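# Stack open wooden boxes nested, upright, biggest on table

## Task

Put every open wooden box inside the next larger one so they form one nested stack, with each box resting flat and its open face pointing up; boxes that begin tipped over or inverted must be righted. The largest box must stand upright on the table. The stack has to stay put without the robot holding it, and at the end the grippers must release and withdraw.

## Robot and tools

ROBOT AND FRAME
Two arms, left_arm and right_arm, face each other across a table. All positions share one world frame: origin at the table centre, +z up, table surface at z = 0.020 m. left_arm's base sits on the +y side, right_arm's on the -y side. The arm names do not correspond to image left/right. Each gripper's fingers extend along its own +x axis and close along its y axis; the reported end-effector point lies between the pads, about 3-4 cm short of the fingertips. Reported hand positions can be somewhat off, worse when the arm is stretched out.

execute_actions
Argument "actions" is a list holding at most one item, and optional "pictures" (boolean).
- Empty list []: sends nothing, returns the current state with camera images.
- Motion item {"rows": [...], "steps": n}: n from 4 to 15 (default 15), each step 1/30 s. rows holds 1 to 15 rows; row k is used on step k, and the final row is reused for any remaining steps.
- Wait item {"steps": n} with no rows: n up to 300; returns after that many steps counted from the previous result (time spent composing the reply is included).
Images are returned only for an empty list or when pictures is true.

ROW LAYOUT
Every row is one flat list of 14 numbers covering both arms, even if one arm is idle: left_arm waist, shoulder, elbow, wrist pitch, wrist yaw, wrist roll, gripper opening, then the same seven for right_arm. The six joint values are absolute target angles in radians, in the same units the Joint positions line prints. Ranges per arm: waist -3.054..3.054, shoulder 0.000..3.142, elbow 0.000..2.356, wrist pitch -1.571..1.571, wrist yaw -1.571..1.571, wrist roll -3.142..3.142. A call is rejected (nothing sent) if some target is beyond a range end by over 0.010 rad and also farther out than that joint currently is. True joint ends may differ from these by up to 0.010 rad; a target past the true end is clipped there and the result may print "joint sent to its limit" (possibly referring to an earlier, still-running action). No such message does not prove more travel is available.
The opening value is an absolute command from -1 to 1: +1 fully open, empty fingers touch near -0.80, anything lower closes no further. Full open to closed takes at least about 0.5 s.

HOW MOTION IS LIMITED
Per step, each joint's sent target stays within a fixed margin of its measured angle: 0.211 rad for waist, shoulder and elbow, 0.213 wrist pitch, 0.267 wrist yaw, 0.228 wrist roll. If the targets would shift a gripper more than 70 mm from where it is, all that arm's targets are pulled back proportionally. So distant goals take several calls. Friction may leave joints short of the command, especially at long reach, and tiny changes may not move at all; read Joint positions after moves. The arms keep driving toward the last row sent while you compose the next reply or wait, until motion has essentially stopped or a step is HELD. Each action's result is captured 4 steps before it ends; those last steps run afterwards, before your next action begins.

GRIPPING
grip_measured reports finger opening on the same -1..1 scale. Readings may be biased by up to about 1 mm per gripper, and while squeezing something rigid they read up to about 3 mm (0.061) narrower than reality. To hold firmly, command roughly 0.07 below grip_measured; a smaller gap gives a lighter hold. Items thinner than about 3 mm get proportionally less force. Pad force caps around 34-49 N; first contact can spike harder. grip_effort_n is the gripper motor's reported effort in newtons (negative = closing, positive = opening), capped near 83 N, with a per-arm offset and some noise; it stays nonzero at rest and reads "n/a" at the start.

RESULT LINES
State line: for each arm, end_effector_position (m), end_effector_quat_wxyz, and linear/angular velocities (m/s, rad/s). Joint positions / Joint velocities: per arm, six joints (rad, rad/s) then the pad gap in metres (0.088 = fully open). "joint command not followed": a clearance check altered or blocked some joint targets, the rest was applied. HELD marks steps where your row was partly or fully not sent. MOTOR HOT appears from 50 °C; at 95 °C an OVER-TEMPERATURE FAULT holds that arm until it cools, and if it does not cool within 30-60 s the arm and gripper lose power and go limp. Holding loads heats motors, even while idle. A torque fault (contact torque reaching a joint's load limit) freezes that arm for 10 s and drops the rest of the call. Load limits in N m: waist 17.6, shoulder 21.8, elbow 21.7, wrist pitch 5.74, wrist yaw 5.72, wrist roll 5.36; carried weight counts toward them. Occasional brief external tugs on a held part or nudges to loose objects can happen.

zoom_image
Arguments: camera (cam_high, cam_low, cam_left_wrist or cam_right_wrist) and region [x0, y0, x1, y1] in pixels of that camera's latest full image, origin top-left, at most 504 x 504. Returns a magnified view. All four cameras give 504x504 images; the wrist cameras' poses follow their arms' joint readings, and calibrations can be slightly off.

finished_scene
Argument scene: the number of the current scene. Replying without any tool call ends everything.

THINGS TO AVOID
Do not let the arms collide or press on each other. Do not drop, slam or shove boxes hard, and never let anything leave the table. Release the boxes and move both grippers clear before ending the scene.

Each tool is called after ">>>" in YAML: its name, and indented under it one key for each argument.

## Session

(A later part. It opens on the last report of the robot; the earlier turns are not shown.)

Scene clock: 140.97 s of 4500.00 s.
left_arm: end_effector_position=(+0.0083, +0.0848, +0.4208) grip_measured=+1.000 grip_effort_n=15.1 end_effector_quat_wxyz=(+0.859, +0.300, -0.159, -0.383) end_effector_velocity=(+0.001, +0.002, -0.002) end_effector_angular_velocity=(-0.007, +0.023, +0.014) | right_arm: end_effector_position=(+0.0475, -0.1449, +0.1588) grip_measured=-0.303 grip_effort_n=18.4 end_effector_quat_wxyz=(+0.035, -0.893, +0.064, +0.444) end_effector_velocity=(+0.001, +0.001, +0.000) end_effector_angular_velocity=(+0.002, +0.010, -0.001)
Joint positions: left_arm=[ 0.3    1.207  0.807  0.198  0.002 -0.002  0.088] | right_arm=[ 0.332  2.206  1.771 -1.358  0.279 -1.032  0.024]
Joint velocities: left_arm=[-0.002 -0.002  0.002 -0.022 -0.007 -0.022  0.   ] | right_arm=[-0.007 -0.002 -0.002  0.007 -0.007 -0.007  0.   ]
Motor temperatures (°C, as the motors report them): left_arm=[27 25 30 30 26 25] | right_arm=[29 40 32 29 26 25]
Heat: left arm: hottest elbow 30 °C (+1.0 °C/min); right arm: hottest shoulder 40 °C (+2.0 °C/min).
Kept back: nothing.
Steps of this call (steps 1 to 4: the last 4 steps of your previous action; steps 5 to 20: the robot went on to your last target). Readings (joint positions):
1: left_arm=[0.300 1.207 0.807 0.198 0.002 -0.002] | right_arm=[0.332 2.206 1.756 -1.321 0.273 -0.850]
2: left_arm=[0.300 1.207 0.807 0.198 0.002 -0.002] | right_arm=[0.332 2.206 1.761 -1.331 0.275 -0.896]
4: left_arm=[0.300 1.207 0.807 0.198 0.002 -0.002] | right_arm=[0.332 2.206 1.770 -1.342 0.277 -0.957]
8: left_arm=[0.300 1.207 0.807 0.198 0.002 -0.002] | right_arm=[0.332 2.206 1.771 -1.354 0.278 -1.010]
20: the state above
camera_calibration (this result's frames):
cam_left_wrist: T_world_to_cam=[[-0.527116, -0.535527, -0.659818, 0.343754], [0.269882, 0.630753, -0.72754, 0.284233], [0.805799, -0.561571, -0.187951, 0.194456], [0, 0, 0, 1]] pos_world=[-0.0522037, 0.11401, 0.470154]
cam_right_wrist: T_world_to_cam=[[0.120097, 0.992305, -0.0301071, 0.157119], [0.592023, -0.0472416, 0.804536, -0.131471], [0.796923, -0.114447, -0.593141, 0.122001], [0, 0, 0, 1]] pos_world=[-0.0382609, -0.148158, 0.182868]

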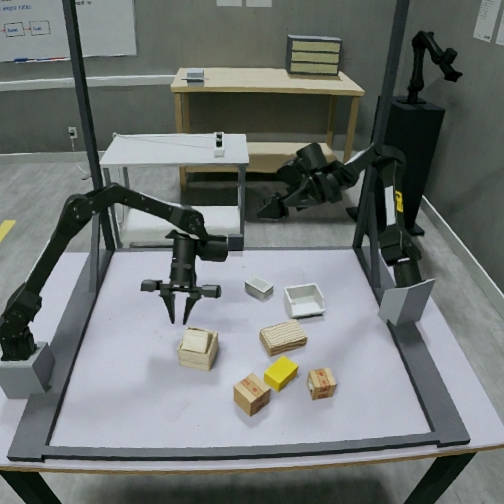

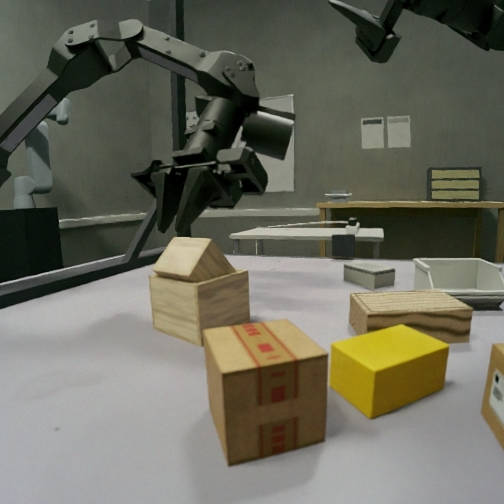

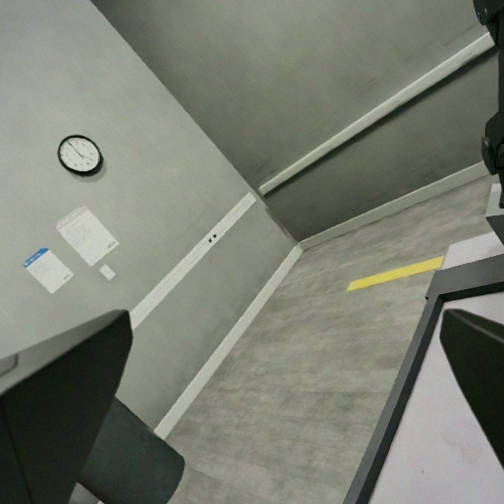

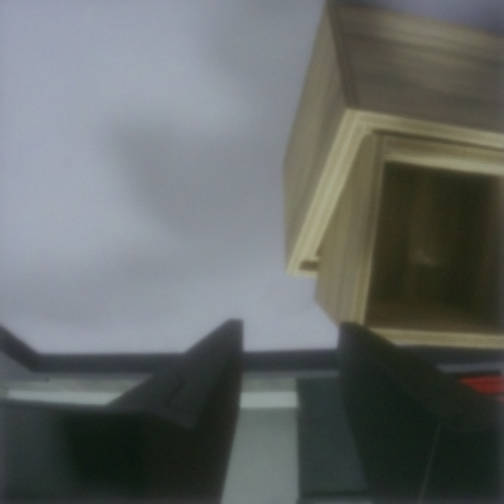

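>>> execute_actions:
  actions:
    - {"rows":[[0.3,1.2,0.8,0.2,0,0,1,0.30,2.29,1.885,-1.40,0.284,-1.035,-0.3]],"steps":15}

>>> execute_actions:
  actions:
    - {"steps":8}
  pictures: true

Scene clock: 141.57 s of 4500.00 s.
left_arm: end_effector_position=(+0.0083, +0.0848, +0.4208) grip_measured=+1.000 grip_effort_n=15.1 end_effector_quat_wxyz=(+0.859, +0.300, -0.159, -0.383) end_effector_velocity=(+0.001, +0.003, -0.003) end_effector_angular_velocity=(+0.007, +0.017, +0.007) | right_arm: end_effector_position=(+0.0550, -0.1282, +0.1592) grip_measured=-0.303 grip_effort_n=18.4 end_effector_quat_wxyz=(+0.044, -0.892, +0.076, +0.443) end_effector_velocity=(-0.000, +0.005, +0.000) end_effector_angular_velocity=(-0.006, +0.011, +0.010)
Joint positions: left_arm=[ 0.3    1.207  0.807  0.198  0.002 -0.002  0.088] | right_arm=[ 0.299  2.272  1.871 -1.396  0.28  -1.033  0.024]
Joint velocities: left_arm=[ 0.002 -0.007 -0.002 -0.022  0.007 -0.007  0.   ] | right_arm=[-0.007  0.017  0.032 -0.007 -0.007 -0.022 -0.   ]
Motor temperatures (°C, as the motors report them): left_arm=[27 25 30 30 26 25] | right_arm=[29 40 32 29 26 25]
Heat: left arm: hottest elbow 30 °C (+0.0 °C/min); right arm: hottest shoulder 40 °C (+2.0 °C/min).
Steps of this call (steps 1 to 7: the robot went on to your last target; steps 8 to 18: the first 11 steps of this action). Readings (joint positions):
8: left_arm=[0.300 1.207 0.807 0.198 0.002 -0.002] | right_arm=[0.331 2.213 1.781 -1.369 0.279 -1.033]
9: left_arm=[0.300 1.207 0.807 0.198 0.002 -0.002] | right_arm=[0.328 2.226 1.805 -1.381 0.279 -1.033]
11: left_arm=[0.300 1.207 0.807 0.198 0.002 -0.002] | right_arm=[0.318 2.250 1.842 -1.381 0.279 -1.033]
15: left_arm=[0.300 1.207 0.807 0.198 0.002 -0.002] | right_arm=[0.301 2.268 1.865 -1.394 0.280 -1.033]
18: the state above

Scene clock: 141.83 s of 4500.00 s.
left_arm: end_effector_position=(+0.0083, +0.0848, +0.4208) grip_measured=+1.000 grip_effort_n=15.1 end_effector_quat_wxyz=(+0.859, +0.300, -0.159, -0.383) end_effector_velocity=(-0.001, +0.000, -0.003) end_effector_angular_velocity=(+0.014, +0.002, -0.002) | right_arm: end_effector_position=(+0.0547, -0.1277, +0.1595) grip_measured=-0.303 grip_effort_n=17.9 end_effector_quat_wxyz=(+0.045, -0.892, +0.076, +0.443) end_effector_velocity=(+0.000, +0.001, -0.002) end_effector_angular_velocity=(+0.005, +0.007, -0.010)
Joint positions: left_arm=[ 0.3    1.207  0.807  0.198  0.002 -0.002  0.088] | right_arm=[ 0.299  2.273  1.876 -1.398  0.28  -1.033  0.024]
Joint velocities: left_arm=[-0.002 -0.002 -0.002 -0.007  0.007  0.007  0.   ] | right_arm=[-0.002  0.002 -0.002  0.007 -0.007  0.007 -0.   ]
Motor temperatures (°C, as the motors report them): left_arm=[27 25 30 30 26 25] | right_arm=[29 40 32 29 26 25]
Heat: left arm: hottest elbow 30 °C (+0.0 °C/min); right arm: hottest shoulder 40 °C (+2.0 °C/min).
Kept back: nothing.
Steps of this call (steps 1 to 4: the last 4 steps of your previous action; steps 5 to 8: the robot went on to your last target). Readings (joint positions):
1: left_arm=[0.300 1.207 0.807 0.198 0.002 -0.002] | right_arm=[0.299 2.272 1.872 -1.397 0.280 -1.033]
2: left_arm=[0.300 1.207 0.807 0.198 0.002 -0.002] | right_arm=[0.299 2.273 1.873 -1.397 0.280 -1.033]
4: left_arm=[0.300 1.207 0.807 0.198 0.002 -0.002] | right_arm=[0.299 2.273 1.875 -1.397 0.280 -1.033]
8: the state above
camera_calibration (this result's frames):
cam_left_wrist: T_world_to_cam=[[-0.527116, -0.535527, -0.659818, 0.343754], [0.269882, 0.630753, -0.72754, 0.284233], [0.805799, -0.561571, -0.187951, 0.194456], [0, 0, 0, 1]] pos_world=[-0.0522037, 0.11401, 0.470154]
cam_right_wrist: T_world_to_cam=[[0.150521, 0.988325, -0.0236043, 0.136063], [0.589227, -0.0705155, 0.804884, -0.138345], [0.793823, -0.13506, -0.592962, 0.116248], [0, 0, 0, 1]] pos_world=[-0.0312439, -0.128529, 0.183494]

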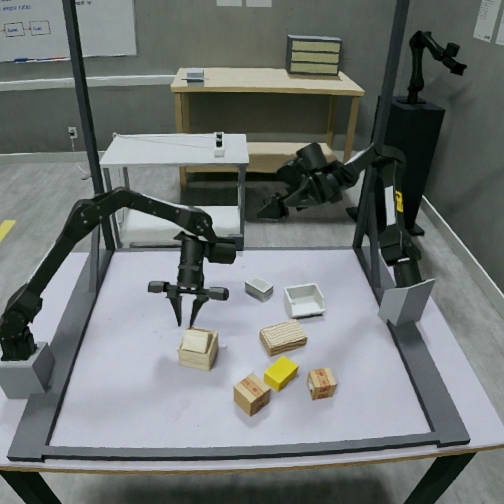

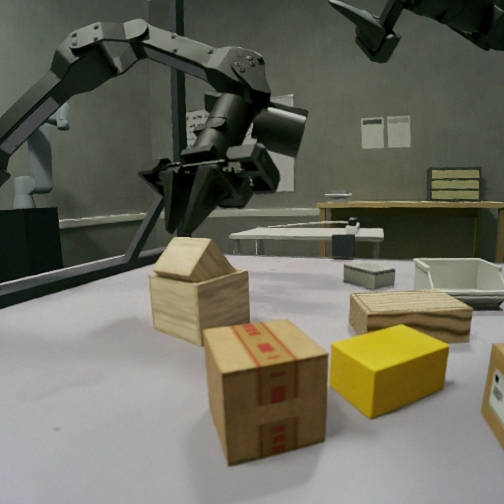

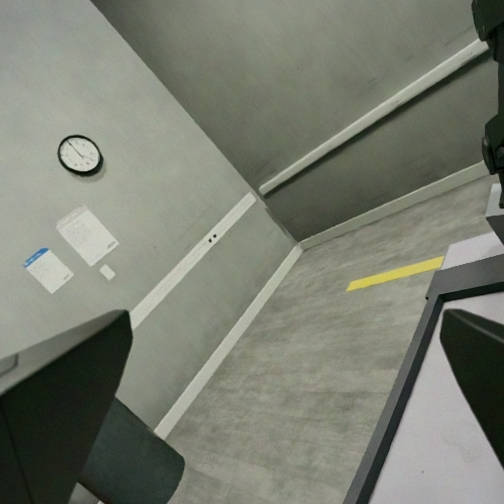

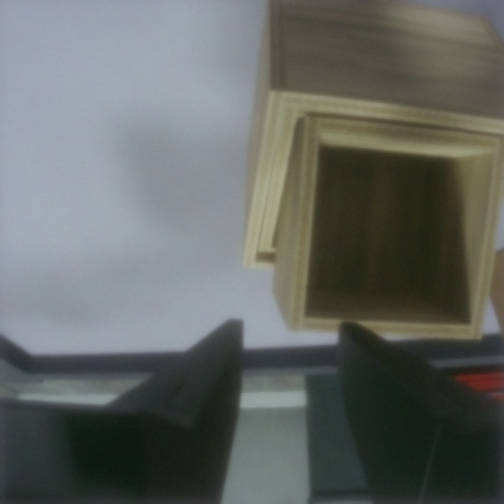

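>>> execute_actions:
  actions:
    - {"rows":[[0.3,1.2,0.8,0.2,0,0,1,0.272,2.28,1.755,-1.28,0.284,-1.035,-0.3]],"steps":15}

>>> execute_actions:
  actions:
    - {"steps":8}
  pictures: true

Scene clock: 142.80 s of 4500.00 s.
left_arm: end_effector_position=(+0.0083, +0.0848, +0.4208) grip_measured=+1.000 grip_effort_n=15.1 end_effector_quat_wxyz=(+0.859, +0.300, -0.159, -0.383) end_effector_velocity=(+0.000, +0.001, +0.002) end_effector_angular_velocity=(-0.005, -0.013, +0.003) | right_arm: end_effector_position=(+0.0747, -0.1287, +0.1389) grip_measured=-0.303 grip_effort_n=18.4 end_effector_quat_wxyz=(+0.056, -0.892, +0.082, +0.441) end_effector_velocity=(-0.003, +0.013, -0.003) end_effector_angular_velocity=(+0.056, +0.014, +0.029)
Joint positions: left_arm=[ 0.3    1.207  0.807  0.198  0.002 -0.002  0.088] | right_arm=[ 0.272  2.273  1.771 -1.288  0.288 -1.033  0.024]
Joint velocities: left_arm=[ 0.002 -0.002 -0.002  0.007 -0.007  0.007  0.   ] | right_arm=[ 0.002 -0.002 -0.002  0.066  0.007 -0.007 -0.   ]
Motor temperatures (°C, as the motors report them): left_arm=[27 25 30 30 26 25] | right_arm=[29 40 32 29 26 25]
Heat: left arm: hottest elbow 30 °C (+0.0 °C/min); right arm: hottest shoulder 40 °C (+2.0 °C/min).
Steps of this call (steps 1 to 15: the robot went on to your last target; steps 16 to 18: nothing new was sent; steps 19 to 29: the first 11 steps of this action). Readings (joint positions):
19: left_arm=[0.300 1.207 0.807 0.198 0.002 -0.002] | right_arm=[0.299 2.274 1.866 -1.385 0.280 -1.033]
20: left_arm=[0.300 1.207 0.807 0.198 0.002 -0.002] | right_arm=[0.296 2.271 1.847 -1.355 0.280 -1.033]
22: left_arm=[0.300 1.207 0.807 0.198 0.002 -0.002] | right_arm=[0.288 2.271 1.817 -1.328 0.294 -1.033]
26: left_arm=[0.300 1.207 0.807 0.198 0.002 -0.002] | right_arm=[0.273 2.273 1.777 -1.296 0.289 -1.033]
29: the state above

Scene clock: 143.07 s of 4500.00 s.
left_arm: end_effector_position=(+0.0083, +0.0848, +0.4208) grip_measured=+1.000 grip_effort_n=15.1 end_effector_quat_wxyz=(+0.859, +0.300, -0.159, -0.383) end_effector_velocity=(-0.003, -0.001, -0.003) end_effector_angular_velocity=(+0.005, +0.011, -0.010) | right_arm: end_effector_position=(+0.0749, -0.1284, +0.1382) grip_measured=-0.303 grip_effort_n=17.9 end_effector_quat_wxyz=(+0.057, -0.892, +0.082, +0.441) end_effector_velocity=(+0.003, -0.001, -0.001) end_effector_angular_velocity=(+0.003, +0.005, -0.016)
Joint positions: left_arm=[ 0.3    1.207  0.807  0.198  0.002 -0.002  0.088] | right_arm=[ 0.272  2.273  1.768 -1.283  0.288 -1.033  0.024]
Joint velocities: left_arm=[-0.007 -0.007 -0.002 -0.007  0.007 -0.007  0.   ] | right_arm=[-0.007 -0.002 -0.012  0.007 -0.007  0.007 -0.   ]
Motor temperatures (°C, as the motors report them): left_arm=[27 25 30 30 26 25] | right_arm=[29 40 32 29 26 25]
Heat: left arm: hottest elbow 30 °C (+0.0 °C/min); right arm: hottest shoulder 40 °C (+2.0 °C/min).
Kept back: nothing.
Steps of this call (steps 1 to 4: the last 4 steps of your previous action; steps 5 to 8: the robot went on to your last target). Readings (joint positions):
1: left_arm=[0.300 1.207 0.807 0.198 0.002 -0.002] | right_arm=[0.272 2.273 1.770 -1.286 0.288 -1.033]
2: left_arm=[0.300 1.207 0.807 0.198 0.002 -0.002] | right_arm=[0.272 2.273 1.770 -1.285 0.288 -1.033]
4: left_arm=[0.300 1.207 0.807 0.198 0.002 -0.002] | right_arm=[0.272 2.273 1.769 -1.284 0.288 -1.033]
8: the state above
camera_calibration (this result's frames):
cam_left_wrist: T_world_to_cam=[[-0.527116, -0.535527, -0.659818, 0.343754], [0.269882, 0.630753, -0.72754, 0.284233], [0.805799, -0.561571, -0.187951, 0.194456], [0, 0, 0, 1]] pos_world=[-0.0522037, 0.11401, 0.470154]
cam_right_wrist: T_world_to_cam=[[0.17182, 0.985112, -0.00567807, 0.128692], [0.583553, -0.0971342, 0.806245, -0.13627], [0.79369, -0.141842, -0.591555, 0.0863937], [0, 0, 0, 1]] pos_world=[-0.0111609, -0.127758, 0.161704]

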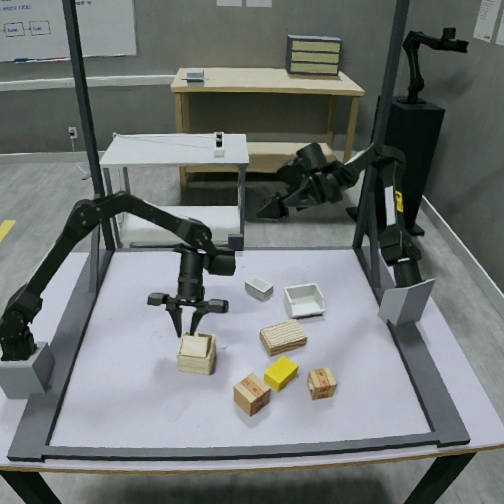

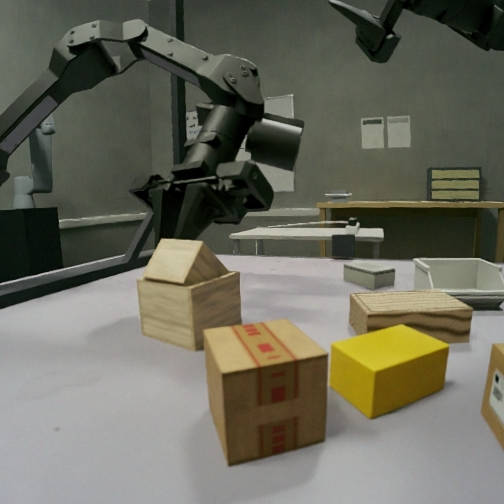

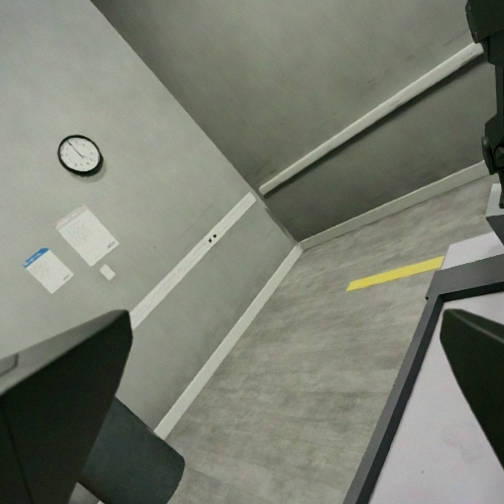

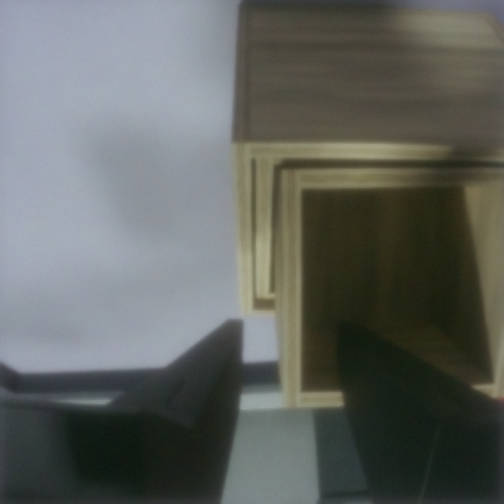

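>>> execute_actions:
  actions:
    - {"rows":[[0.3,1.2,0.8,0.2,0,0,1,0.272,2.295,1.768,-1.27,0.288,-1.035,-0.3]],"steps":10}

>>> execute_actions:
  actions:
    - {"rows":[[0.3,1.2,0.8,0.2,0,0,1,0.272,2.295,1.768,-1.27,0.288,-1.035,-0.85]],"steps":15}

>>> execute_actions:
  actions:
    - {"rows":[[0.3,1.2,0.8,0.2,0,0,1,0.29,2.17,1.768,-1.38,0.288,-1.035,-0.85]],"steps":15}
  pictures: true

Scene clock: 144.43 s of 4500.00 s.
left_arm: end_effector_position=(+0.0083, +0.0848, +0.4208) grip_measured=+1.000 grip_effort_n=15.1 end_effector_quat_wxyz=(+0.859, +0.300, -0.159, -0.383) end_effector_velocity=(-0.001, +0.000, -0.003) end_effector_angular_velocity=(-0.005, +0.024, -0.004) | right_arm: end_effector_position=(+0.0750, -0.1271, +0.1364) grip_measured=-0.303 grip_effort_n=18.4 end_effector_quat_wxyz=(+0.059, -0.891, +0.080, +0.442) end_effector_velocity=(+0.005, -0.003, -0.007) end_effector_angular_velocity=(-0.039, -0.015, +0.008)
Joint positions: left_arm=[ 0.3    1.207  0.807  0.198  0.002 -0.002  0.088] | right_arm=[ 0.272  2.276  1.768 -1.275  0.288 -1.033  0.024]
Joint velocities: left_arm=[-0.002 -0.002 -0.002 -0.007  0.007 -0.022  0.   ] | right_arm=[-0.002  0.022 -0.002 -0.007  0.007 -0.022 -0.   ]
Motor temperatures (°C, as the motors report them): left_arm=[27 25 30 30 26 25] | right_arm=[29 40 32 28 26 25]
Heat: left arm: hottest elbow 30 °C (+0.0 °C/min); right arm: hottest shoulder 40 °C (+3.0 °C/min).
Steps of this call (steps 1 to 15: the robot went on to your last target; steps 16 to 35: nothing new was sent; steps 36 to 41: the first 6 steps of this action). Readings (joint positions):
36: left_arm=[0.300 1.207 0.807 0.198 0.002 -0.002] | right_arm=[0.272 2.273 1.768 -1.281 0.288 -1.033]
37: left_arm=[0.300 1.207 0.807 0.198 0.002 -0.002] | right_arm=[0.272 2.273 1.768 -1.279 0.288 -1.033]
39: left_arm=[0.300 1.207 0.807 0.198 0.002 -0.002] | right_arm=[0.272 2.274 1.768 -1.276 0.288 -1.033]
41: the state above

Scene clock: 144.93 s of 4500.00 s.
left_arm: end_effector_position=(+0.0083, +0.0848, +0.4208) grip_measured=+1.000 grip_effort_n=15.1 end_effector_quat_wxyz=(+0.859, +0.300, -0.159, -0.383) end_effector_velocity=(+0.001, -0.000, -0.004) end_effector_angular_velocity=(-0.002, +0.026, -0.001) | right_arm: end_effector_position=(+0.0753, -0.1267, +0.1354) grip_measured=-0.762 grip_effort_n=-83.5 end_effector_quat_wxyz=(+0.058, -0.891, +0.080, +0.442) end_effector_velocity=(+0.001, +0.002, +0.001) end_effector_angular_velocity=(+0.007, -0.018, +0.016)
Joint positions: left_arm=[ 0.3    1.207  0.807  0.198  0.002 -0.002  0.088] | right_arm=[ 0.272  2.279  1.768 -1.272  0.288 -1.034  0.002]
Joint velocities: left_arm=[-0.002  0.002 -0.002 -0.007  0.007 -0.022  0.   ] | right_arm=[ 0.002 -0.002 -0.002  0.007  0.022 -0.007 -0.   ]
Motor temperatures (°C, as the motors report them): left_arm=[27 25 30 30 26 25] | right_arm=[29 40 32 28 26 25]
Heat: left arm: hottest elbow 30 °C (+0.0 °C/min); right arm: hottest shoulder 40 °C (+3.0 °C/min).
Steps of this call (steps 1 to 4: the last 4 steps of your previous action; steps 5 to 15: the first 11 steps of this action). Readings (joint positions):
5: left_arm=[0.300 1.207 0.807 0.198 0.002 -0.002] | right_arm=[0.272 2.279 1.768 -1.273 0.288 -1.033]
6: left_arm=[0.300 1.207 0.807 0.198 0.002 -0.002] | right_arm=[0.272 2.279 1.768 -1.272 0.288 -1.033]
8: left_arm=[0.300 1.207 0.807 0.198 0.002 -0.002] | right_arm=[0.272 2.279 1.768 -1.272 0.288 -1.033]
12: left_arm=[0.300 1.207 0.807 0.198 0.002 -0.002] | right_arm=[0.272 2.279 1.768 -1.272 0.288 -1.034]
15: the state above

Scene clock: 145.43 s of 4500.00 s.
left_arm: end_effector_position=(+0.0083, +0.0848, +0.4208) grip_measured=+1.000 grip_effort_n=15.1 end_effector_quat_wxyz=(+0.859, +0.300, -0.159, -0.383) end_effector_velocity=(+0.002, +0.001, -0.003) end_effector_angular_velocity=(-0.000, +0.010, +0.011) | right_arm: end_effector_position=(+0.0618, -0.1432, +0.1752) grip_measured=-0.762 grip_effort_n=-83.5 end_effector_quat_wxyz=(+0.054, -0.892, +0.073, +0.443) end_effector_velocity=(+0.002, -0.008, +0.002) end_effector_angular_velocity=(-0.038, -0.004, -0.009)
Joint positions: left_arm=[ 0.3    1.207  0.807  0.198  0.002 -0.002  0.088] | right_arm=[ 0.288  2.175  1.768 -1.373  0.288 -1.034  0.002]
Joint velocities: left_arm=[-0.002  0.002 -0.002 -0.007 -0.007 -0.007  0.   ] | right_arm=[-0.002 -0.002 -0.002 -0.037 -0.007 -0.007 -0.   ]
Motor temperatures (°C, as the motors report them): left_arm=[27 25 30 30 26 25] | right_arm=[29 40 32 28 26 25]
Heat: left arm: hottest elbow 30 °C (+0.0 °C/min); right arm: hottest shoulder 40 °C (+3.0 °C/min).
Steps of this call (steps 1 to 4: the last 4 steps of your previous action; steps 5 to 15: the first 11 steps of this action). Readings (joint positions):
5: left_arm=[0.300 1.207 0.807 0.198 0.002 -0.002] | right_arm=[0.272 2.273 1.768 -1.277 0.288 -1.034]
6: left_arm=[0.300 1.207 0.807 0.198 0.002 -0.002] | right_arm=[0.274 2.264 1.768 -1.301 0.288 -1.034]
8: left_arm=[0.300 1.207 0.807 0.198 0.002 -0.002] | right_arm=[0.278 2.236 1.767 -1.347 0.288 -1.034]
12: left_arm=[0.300 1.207 0.807 0.198 0.002 -0.002] | right_arm=[0.287 2.181 1.768 -1.368 0.288 -1.034]
15: the state above
camera_calibration (this result's frames):
cam_left_wrist: T_world_to_cam=[[-0.527116, -0.535527, -0.659818, 0.343754], [0.269882, 0.630753, -0.72754, 0.284233], [0.805799, -0.561571, -0.187951, 0.194456], [0, 0, 0, 1]] pos_world=[-0.0522037, 0.11401, 0.470154]
cam_right_wrist: T_world_to_cam=[[0.154434, 0.987992, -0.00458321, 0.146992], [0.586924, -0.0880092, 0.804845, -0.158563], [0.794777, -0.126986, -0.593468, 0.118934], [0, 0, 0, 1]] pos_world=[-0.0241623, -0.144079, 0.198876]

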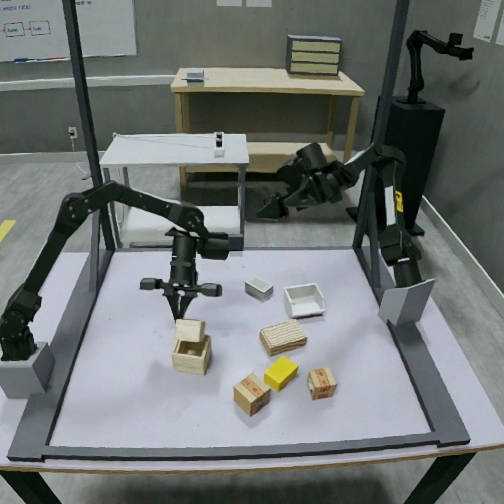

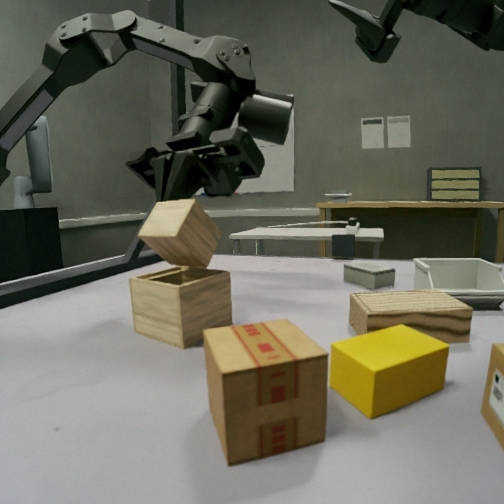

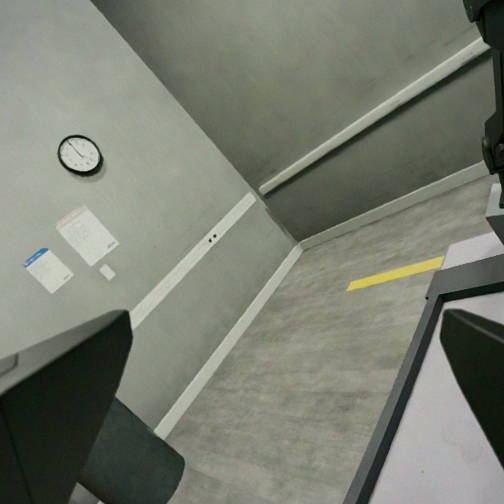

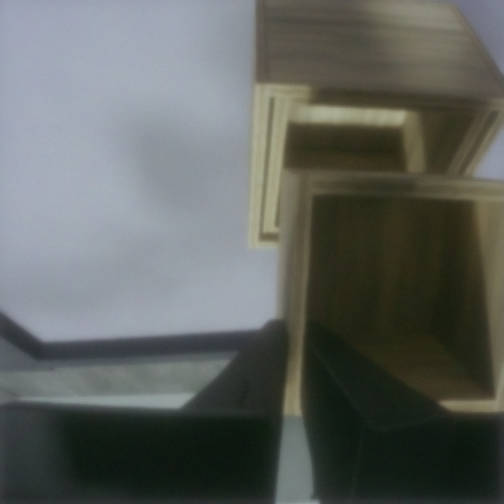

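>>> execute_actions:
  actions:
    - {"rows":[[0.3,1.2,0.8,0.2,0,0,1,0.08,2.05,1.57,-1.17,-0.15,-1.26,-0.85]],"steps":15}

>>> execute_actions:
  actions:
    - {"rows":[[0.3,1.2,0.8,0.2,0,0,1,-0.138,1.99,1.378,-0.975,-0.585,-1.483,-0.85]],"steps":15}

>>> execute_actions:
  actions:
    - {"steps":12}
  pictures: true

Scene clock: 146.50 s of 4500.00 s.
left_arm: end_effector_position=(+0.0083, +0.0848, +0.4208) grip_measured=+1.000 grip_effort_n=14.7 end_effector_quat_wxyz=(+0.859, +0.300, -0.159, -0.383) end_effector_velocity=(+0.001, +0.001, -0.001) end_effector_angular_velocity=(+0.007, -0.004, +0.009) | right_arm: end_effector_position=(+0.0834, -0.1440, +0.1710) grip_measured=-0.762 grip_effort_n=-83.5 end_effector_quat_wxyz=(+0.055, -0.770, +0.100, +0.628) end_effector_velocity=(-0.070, -0.010, -0.018) end_effector_angular_velocity=(-0.015, +0.297, +0.157)
Joint positions: left_arm=[ 0.3    1.207  0.807  0.198  0.002 -0.002  0.088] | right_arm=[ 0.076  2.065  1.59  -1.182 -0.119 -1.248  0.002]
Joint velocities: left_arm=[-0.002 -0.002 -0.002 -0.007 -0.007  0.007  0.   ] | right_arm=[ 0.081 -0.046 -0.071  0.081 -0.286 -0.095 -0.   ]
Motor temperatures (°C, as the motors report them): left_arm=[27 25 30 30 26 25] | right_arm=[29 40 32 28 26 25]
Heat: left arm: hottest elbow 30 °C (+0.0 °C/min); right arm: hottest shoulder 40 °C (+3.0 °C/min).
Steps of this call (steps 1 to 4: the last 4 steps of your previous action; steps 5 to 15: the robot went on to your last target; steps 16 to 21: nothing new was sent; steps 22 to 32: the first 11 steps of this action). Readings (joint positions):
22: left_arm=[0.300 1.207 0.807 0.198 0.002 -0.002] | right_arm=[0.280 2.163 1.750 -1.351 0.258 -1.066]
23: left_arm=[0.300 1.207 0.807 0.198 0.002 -0.002] | right_arm=[0.254 2.139 1.708 -1.294 0.178 -1.117]
25: left_arm=[0.300 1.207 0.807 0.198 0.002 -0.002] | right_arm=[0.176 2.103 1.648 -1.249 0.062 -1.180]
29: left_arm=[0.300 1.207 0.807 0.198 0.002 -0.002] | right_arm=[0.077 2.073 1.602 -1.194 -0.076 -1.233]
32: the state above

Scene clock: 147.00 s of 4500.00 s.
left_arm: end_effector_position=(+0.0083, +0.0848, +0.4208) grip_measured=+1.000 grip_effort_n=15.1 end_effector_quat_wxyz=(+0.859, +0.300, -0.159, -0.383) end_effector_velocity=(-0.001, -0.001, +0.002) end_effector_angular_velocity=(-0.011, -0.001, -0.001) | right_arm: end_effector_position=(+0.1015, -0.1436, +0.1718) grip_measured=-0.762 grip_effort_n=-83.5 end_effector_quat_wxyz=(+0.073, -0.608, +0.061, +0.788) end_effector_velocity=(-0.061, +0.004, +0.018) end_effector_angular_velocity=(+0.118, +0.242, +0.164)
Joint positions: left_arm=[ 0.3    1.207  0.807  0.198  0.002 -0.002  0.088] | right_arm=[-0.138  2.005  1.396 -0.986 -0.553 -1.471  0.002]
Joint velocities: left_arm=[-0.002  0.002  0.002  0.007 -0.007 -0.007  0.   ] | right_arm=[ 0.056 -0.076 -0.046  0.066 -0.256 -0.081 -0.   ]
Motor temperatures (°C, as the motors report them): left_arm=[27 25 30 30 26 25] | right_arm=[29 40 32 28 26 25]
Heat: left arm: hottest elbow 30 °C (+0.0 °C/min); right arm: hottest shoulder 40 °C (+3.0 °C/min).
Steps of this call (steps 1 to 4: the last 4 steps of your previous action; steps 5 to 15: the first 11 steps of this action). Readings (joint positions):
5: left_arm=[0.300 1.207 0.807 0.198 0.002 -0.002] | right_arm=[0.073 2.054 1.564 -1.145 -0.173 -1.288]
6: left_arm=[0.300 1.207 0.807 0.198 0.002 -0.002] | right_arm=[0.044 2.037 1.521 -1.090 -0.253 -1.340]
8: left_arm=[0.300 1.207 0.807 0.198 0.002 -0.002] | right_arm=[-0.042 2.017 1.459 -1.049 -0.368 -1.403]
12: left_arm=[0.300 1.207 0.807 0.198 0.002 -0.002] | right_arm=[-0.138 2.012 1.407 -0.999 -0.510 -1.456]
15: the state above

Scene clock: 147.40 s of 4500.00 s.
left_arm: end_effector_position=(+0.0083, +0.0848, +0.4208) grip_measured=+1.000 grip_effort_n=15.1 end_effector_quat_wxyz=(+0.859, +0.300, -0.159, -0.383) end_effector_velocity=(+0.002, +0.002, -0.000) end_effector_angular_velocity=(-0.020, +0.012, +0.019) | right_arm: end_effector_position=(+0.0968, -0.1433, +0.1730) grip_measured=-0.762 grip_effort_n=-83.5 end_effector_quat_wxyz=(+0.070, -0.599, +0.053, +0.796) end_effector_velocity=(-0.001, -0.000, +0.002) end_effector_angular_velocity=(+0.001, +0.007, +0.004)
Joint positions: left_arm=[ 0.3    1.207  0.807  0.198  0.002 -0.002  0.088] | right_arm=[-0.136  1.999  1.39  -0.978 -0.579 -1.48   0.002]
Joint velocities: left_arm=[-0.002 -0.002 -0.002 -0.007 -0.022 -0.022  0.   ] | right_arm=[-0.002 -0.002  0.002 -0.007 -0.007 -0.007 -0.   ]
Motor temperatures (°C, as the motors report them): left_arm=[27 25 30 30 26 25] | right_arm=[29 40 32 28 26 25]
Heat: left arm: hottest elbow 30 °C (+0.0 °C/min); right arm: hottest shoulder 40 °C (+3.0 °C/min).
Kept back: nothing.
Steps of this call (steps 1 to 4: the last 4 steps of your previous action; steps 5 to 12: the robot went on to your last target). Readings (joint positions):
1: left_arm=[0.300 1.207 0.807 0.198 0.002 -0.002] | right_arm=[-0.137 2.003 1.395 -0.984 -0.560 -1.473]
2: left_arm=[0.300 1.207 0.807 0.198 0.002 -0.002] | right_arm=[-0.136 2.001 1.394 -0.982 -0.566 -1.475]
4: left_arm=[0.300 1.207 0.807 0.198 0.002 -0.002] | right_arm=[-0.136 2.000 1.393 -0.980 -0.572 -1.477]
8: left_arm=[0.300 1.207 0.807 0.198 0.002 -0.002] | right_arm=[-0.136 1.999 1.391 -0.979 -0.577 -1.480]
12: the state above
camera_calibration (this result's frames):
cam_left_wrist: T_world_to_cam=[[-0.527116, -0.535527, -0.659818, 0.343754], [0.269882, 0.630753, -0.72754, 0.284233], [0.805799, -0.561571, -0.187951, 0.194456], [0, 0, 0, 1]] pos_world=[-0.0522037, 0.11401, 0.470154]
cam_right_wrist: T_world_to_cam=[[0.131844, 0.991268, -0.00213907, 0.143951], [0.991247, -0.131826, 0.00722987, -0.0847884], [0.00688476, -0.00307357, -0.999972, 0.254148], [0, 0, 0, 1]] pos_world=[0.0633174, -0.15309, 0.255061]

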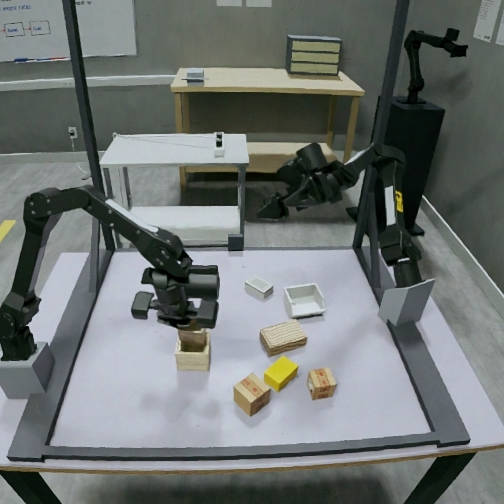

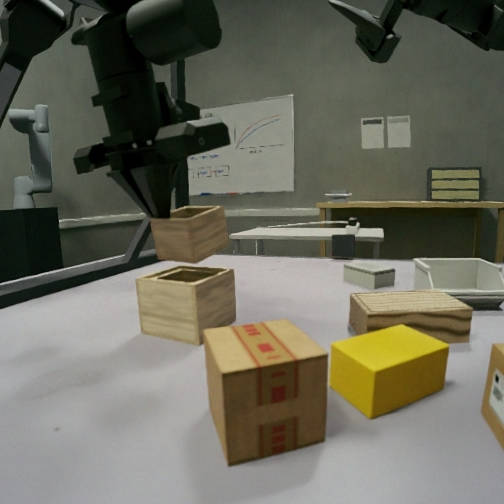

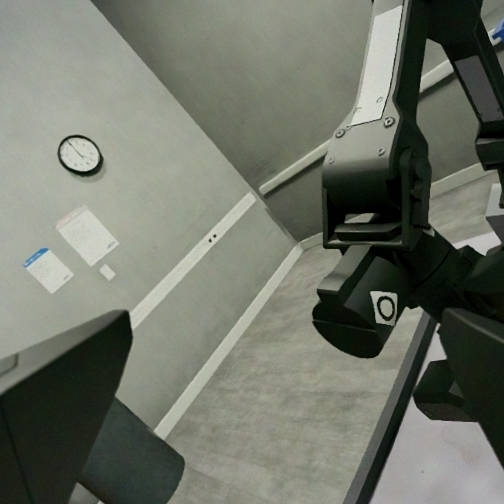

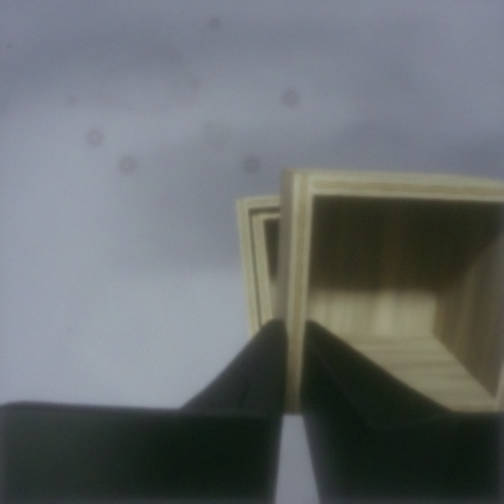

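>>> execute_actions:
  actions:
    - {"rows":[[0.3,1.2,0.8,0.2,0,0,1,-0.165,2.0,1.39,-0.978,-0.585,-1.60,-0.85]],"steps":15}

>>> execute_actions:
  actions:
    - {"steps":6}
  pictures: true

Scene clock: 148.00 s of 4500.00 s.
left_arm: end_effector_position=(+0.0083, +0.0848, +0.4208) grip_measured=+1.000 grip_effort_n=15.1 end_effector_quat_wxyz=(+0.859, +0.300, -0.159, -0.383) end_effector_velocity=(-0.002, +0.002, +0.001) end_effector_angular_velocity=(-0.008, +0.002, +0.002) | right_arm: end_effector_position=(+0.1063, -0.1420, +0.1761) grip_measured=-0.762 grip_effort_n=-83.5 end_effector_quat_wxyz=(+0.049, -0.600, +0.012, +0.798) end_effector_velocity=(-0.000, -0.005, -0.001) end_effector_angular_velocity=(-0.010, +0.007, +0.039)
Joint positions: left_arm=[ 0.3    1.207  0.807  0.198  0.002 -0.002  0.088] | right_arm=[-0.164  1.999  1.39  -0.977 -0.581 -1.593  0.002]
Joint velocities: left_arm=[-0.002 -0.012 -0.002 -0.007 -0.007 -0.007  0.   ] | right_arm=[-0.002  0.002 -0.002 -0.022 -0.007 -0.051 -0.   ]
Motor temperatures (°C, as the motors report them): left_arm=[27 25 30 30 26 25] | right_arm=[29 40 32 28 26 25]
Heat: left arm: hottest elbow 30 °C (+0.0 °C/min); right arm: hottest shoulder 40 °C (+3.0 °C/min).
Steps of this call (steps 1 to 7: the robot went on to your last target; steps 8 to 18: the first 11 steps of this action). Readings (joint positions):
8: left_arm=[0.300 1.207 0.807 0.198 0.002 -0.002] | right_arm=[-0.137 1.999 1.390 -0.977 -0.580 -1.498]
9: left_arm=[0.300 1.207 0.807 0.198 0.002 -0.002] | right_arm=[-0.140 1.999 1.390 -0.977 -0.581 -1.524]
11: left_arm=[0.300 1.207 0.807 0.198 0.002 -0.002] | right_arm=[-0.151 1.999 1.390 -0.977 -0.581 -1.557]
15: left_arm=[0.300 1.207 0.807 0.198 0.002 -0.002] | right_arm=[-0.163 1.999 1.390 -0.977 -0.581 -1.585]
18: the state above

Scene clock: 148.20 s of 4500.00 s.
left_arm: end_effector_position=(+0.0083, +0.0848, +0.4208) grip_measured=+1.000 grip_effort_n=15.1 end_effector_quat_wxyz=(+0.859, +0.300, -0.159, -0.383) end_effector_velocity=(-0.001, -0.000, +0.001) end_effector_angular_velocity=(-0.011, -0.001, -0.001) | right_arm: end_effector_position=(+0.1063, -0.1420, +0.1761) grip_measured=-0.762 grip_effort_n=-83.5 end_effector_quat_wxyz=(+0.048, -0.600, +0.011, +0.798) end_effector_velocity=(-0.003, +0.001, +0.003) end_effector_angular_velocity=(+0.021, +0.019, +0.023)
Joint positions: left_arm=[ 0.3    1.207  0.807  0.198  0.002 -0.002  0.088] | right_arm=[-0.164  1.999  1.39  -0.977 -0.581 -1.597  0.002]
Joint velocities: left_arm=[-0.002 -0.002 -0.002  0.007 -0.007 -0.007  0.   ] | right_arm=[-0.002 -0.007 -0.002  0.007 -0.022 -0.022 -0.   ]
Motor temperatures (°C, as the motors report them): left_arm=[27 25 30 30 26 25] | right_arm=[29 40 32 28 26 25]
Heat: left arm: hottest elbow 30 °C (+0.0 °C/min); right arm: hottest shoulder 40 °C (+3.0 °C/min).
Kept back: nothing.
Steps of this call (steps 1 to 4: the last 4 steps of your previous action; steps 5 to 6: the robot went on to your last target). Readings (joint positions):
1: left_arm=[0.300 1.207 0.807 0.198 0.002 -0.002] | right_arm=[-0.164 1.999 1.390 -0.977 -0.581 -1.594]
2: left_arm=[0.300 1.207 0.807 0.198 0.002 -0.002] | right_arm=[-0.164 1.999 1.390 -0.977 -0.581 -1.595]
4: left_arm=[0.300 1.207 0.807 0.198 0.002 -0.002] | right_arm=[-0.164 1.999 1.390 -0.977 -0.581 -1.596]
6: the state above
camera_calibration (this result's frames):
cam_left_wrist: T_world_to_cam=[[-0.527116, -0.535527, -0.659818, 0.343754], [0.269882, 0.630753, -0.72754, 0.284233], [0.805799, -0.561571, -0.187951, 0.194456], [0, 0, 0, 1]] pos_world=[-0.0522037, 0.11401, 0.470154]
cam_right_wrist: T_world_to_cam=[[0.0465059, 0.998162, 0.0388588, 0.144222], [0.998875, -0.0468304, 0.00748018, -0.0828184], [0.0092862, 0.0384672, -0.999217, 0.262749], [0, 0, 0, 1]] pos_world=[0.0735781, -0.157943, 0.257559]

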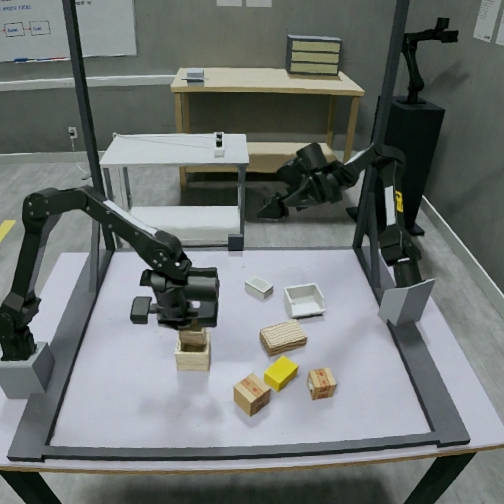

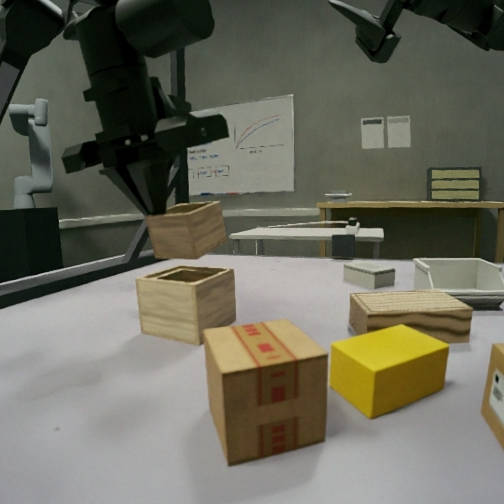

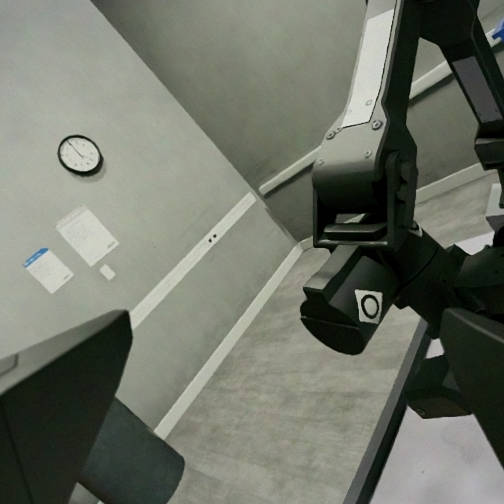

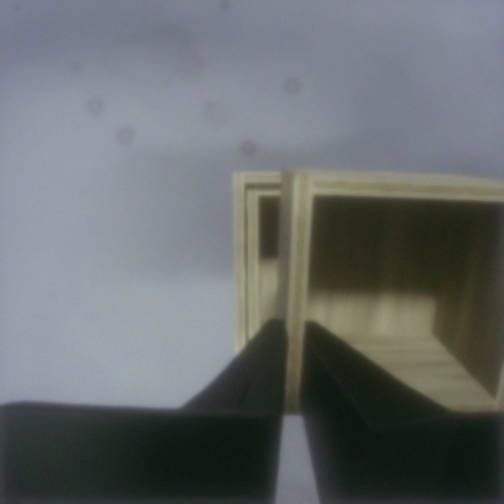

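>>> execute_actions:
  actions:
    - {"rows":[[0.3,1.2,0.8,0.2,0,0,1,-0.150,2.03,1.355,-0.925,-0.585,-1.60,-0.85],[0.3,1.2,0.8,0.2,0,0,1,-0.150,2.03,1.355,-0.925,-0.585,-1.60,-0.85],[0.3,1.2,0.8,0.2,0,0,1,-0.150,2.03,1.355,-0.925,-0.585,-1.60,-0.85],[0.3,1.2,0.8,0.2,0,0,1,-0.150,2.03,1.355,-0.925,-0.585,-1.60,-0.85],[0.3,1.2,0.8,0.2,0,0,1,-0.150,2.03,1.355,-0.925,-0.585,-1.60,-0.85],[0.3,1.2,0.8,0.2,0,0,1,-0.138,2.047,1.32,-0.872,-0.585,-1.60,-0.85]],"steps":15}

>>> execute_actions:
  actions:
    - {"steps":8}
  pictures: true

Scene clock: 148.87 s of 4500.00 s.
left_arm: end_effector_position=(+0.0083, +0.0848, +0.4208) grip_measured=+1.000 grip_effort_n=15.1 end_effector_quat_wxyz=(+0.859, +0.300, -0.159, -0.383) end_effector_velocity=(+0.001, +0.001, -0.001) end_effector_angular_velocity=(-0.012, +0.018, +0.008) | right_arm: end_effector_position=(+0.1060, -0.1426, +0.1512) grip_measured=-0.762 grip_effort_n=-83.5 end_effector_quat_wxyz=(+0.039, -0.601, +0.005, +0.799) end_effector_velocity=(-0.002, -0.026, -0.052) end_effector_angular_velocity=(-0.105, +0.015, +0.051)
Joint positions: left_arm=[ 0.3    1.207  0.807  0.198  0.002 -0.002  0.088] | right_arm=[-0.143  2.033  1.338 -0.888 -0.581 -1.598  0.002]
Joint velocities: left_arm=[-0.002 -0.002 -0.002 -0.007 -0.007 -0.022  0.   ] | right_arm=[ 0.037  0.071 -0.11   0.066 -0.007 -0.051 -0.   ]
Motor temperatures (°C, as the motors report them): left_arm=[27 25 30 30 26 25] | right_arm=[29 40 32 28 26 25]
Heat: left arm: hottest elbow 30 °C (+0.0 °C/min); right arm: hottest shoulder 40 °C (+3.0 °C/min).
Steps of this call (steps 1 to 9: the robot went on to your last target; steps 10 to 20: the first 11 steps of this action). Readings (joint positions):
10: left_arm=[0.300 1.207 0.807 0.198 0.002 -0.002] | right_arm=[-0.164 2.000 1.389 -0.974 -0.581 -1.598]
11: left_arm=[0.300 1.207 0.807 0.198 0.002 -0.002] | right_arm=[-0.162 2.001 1.385 -0.960 -0.581 -1.598]
13: left_arm=[0.300 1.207 0.807 0.198 0.002 -0.002] | right_arm=[-0.159 2.006 1.380 -0.944 -0.581 -1.598]
17: left_arm=[0.300 1.207 0.807 0.198 0.002 -0.002] | right_arm=[-0.150 2.021 1.354 -0.903 -0.581 -1.598]
20: the state above

Scene clock: 149.13 s of 4500.00 s.
left_arm: end_effector_position=(+0.0083, +0.0848, +0.4208) grip_measured=+1.000 grip_effort_n=14.7 end_effector_quat_wxyz=(+0.859, +0.300, -0.159, -0.383) end_effector_velocity=(-0.003, -0.002, +0.005) end_effector_angular_velocity=(-0.017, -0.006, -0.007) | right_arm: end_effector_position=(+0.1061, -0.1413, +0.1501) grip_measured=-0.762 grip_effort_n=-83.5 end_effector_quat_wxyz=(+0.039, -0.601, +0.001, +0.799) end_effector_velocity=(-0.000, +0.004, +0.003) end_effector_angular_velocity=(+0.029, +0.004, +0.013)
Joint positions: left_arm=[ 0.3    1.207  0.807  0.198  0.002 -0.002  0.088] | right_arm=[-0.142  2.034  1.334 -0.876 -0.582 -1.599  0.002]
Joint velocities: left_arm=[-0.002 -0.002  0.007  0.007 -0.007 -0.007  0.   ] | right_arm=[-0.002 -0.007 -0.002  0.022 -0.007 -0.007 -0.   ]
Motor temperatures (°C, as the motors report them): left_arm=[27 25 30 30 26 25] | right_arm=[29 40 32 28 26 25]
Heat: left arm: hottest elbow 30 °C (+0.0 °C/min); right arm: hottest shoulder 40 °C (+3.0 °C/min).
Kept back: nothing.
Steps of this call (steps 1 to 4: the last 4 steps of your previous action; steps 5 to 8: the robot went on to your last target). Readings (joint positions):
1: left_arm=[0.300 1.207 0.807 0.198 0.002 -0.002] | right_arm=[-0.143 2.034 1.335 -0.885 -0.581 -1.599]
2: left_arm=[0.300 1.207 0.807 0.198 0.002 -0.002] | right_arm=[-0.143 2.034 1.335 -0.882 -0.581 -1.599]
4: left_arm=[0.300 1.207 0.807 0.198 0.002 -0.002] | right_arm=[-0.142 2.034 1.335 -0.877 -0.582 -1.599]
8: the state above
camera_calibration (this result's frames):
cam_left_wrist: T_world_to_cam=[[-0.527116, -0.535527, -0.659818, 0.343754], [0.269882, 0.630753, -0.72754, 0.284233], [0.805799, -0.561571, -0.187951, 0.194456], [0, 0, 0, 1]] pos_world=[-0.0522037, 0.11401, 0.470154]
cam_right_wrist: T_world_to_cam=[[0.0210073, 0.998825, 0.043667, 0.146699], [0.999738, -0.0213838, 0.00817205, -0.079052], [0.00909622, 0.0434838, -0.999013, 0.237373], [0, 0, 0, 1]] pos_world=[0.0737903, -0.158539, 0.231379]

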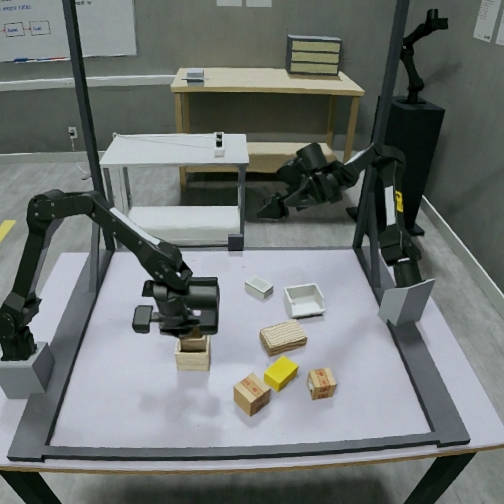

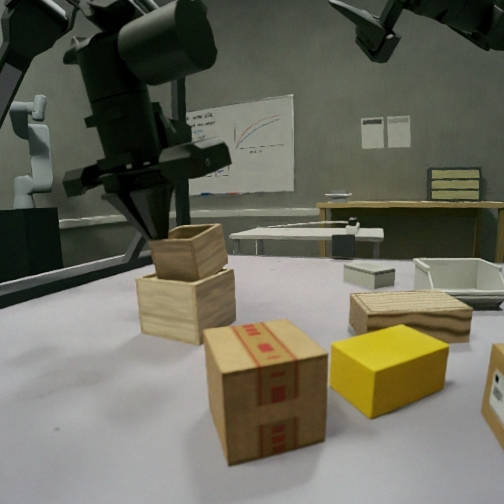

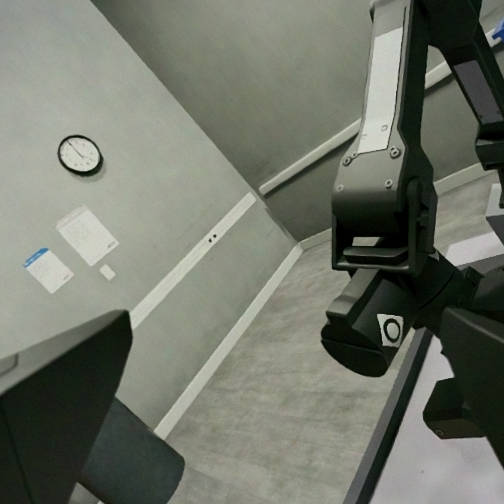

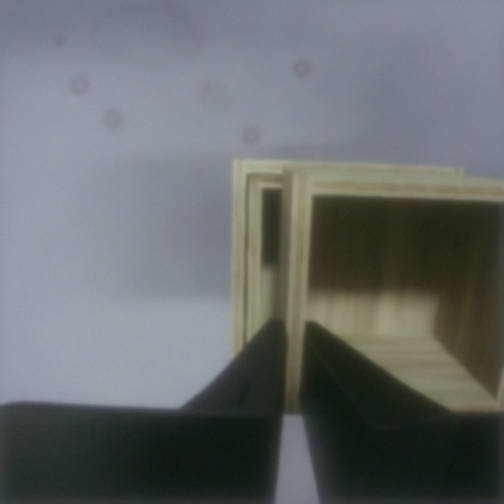

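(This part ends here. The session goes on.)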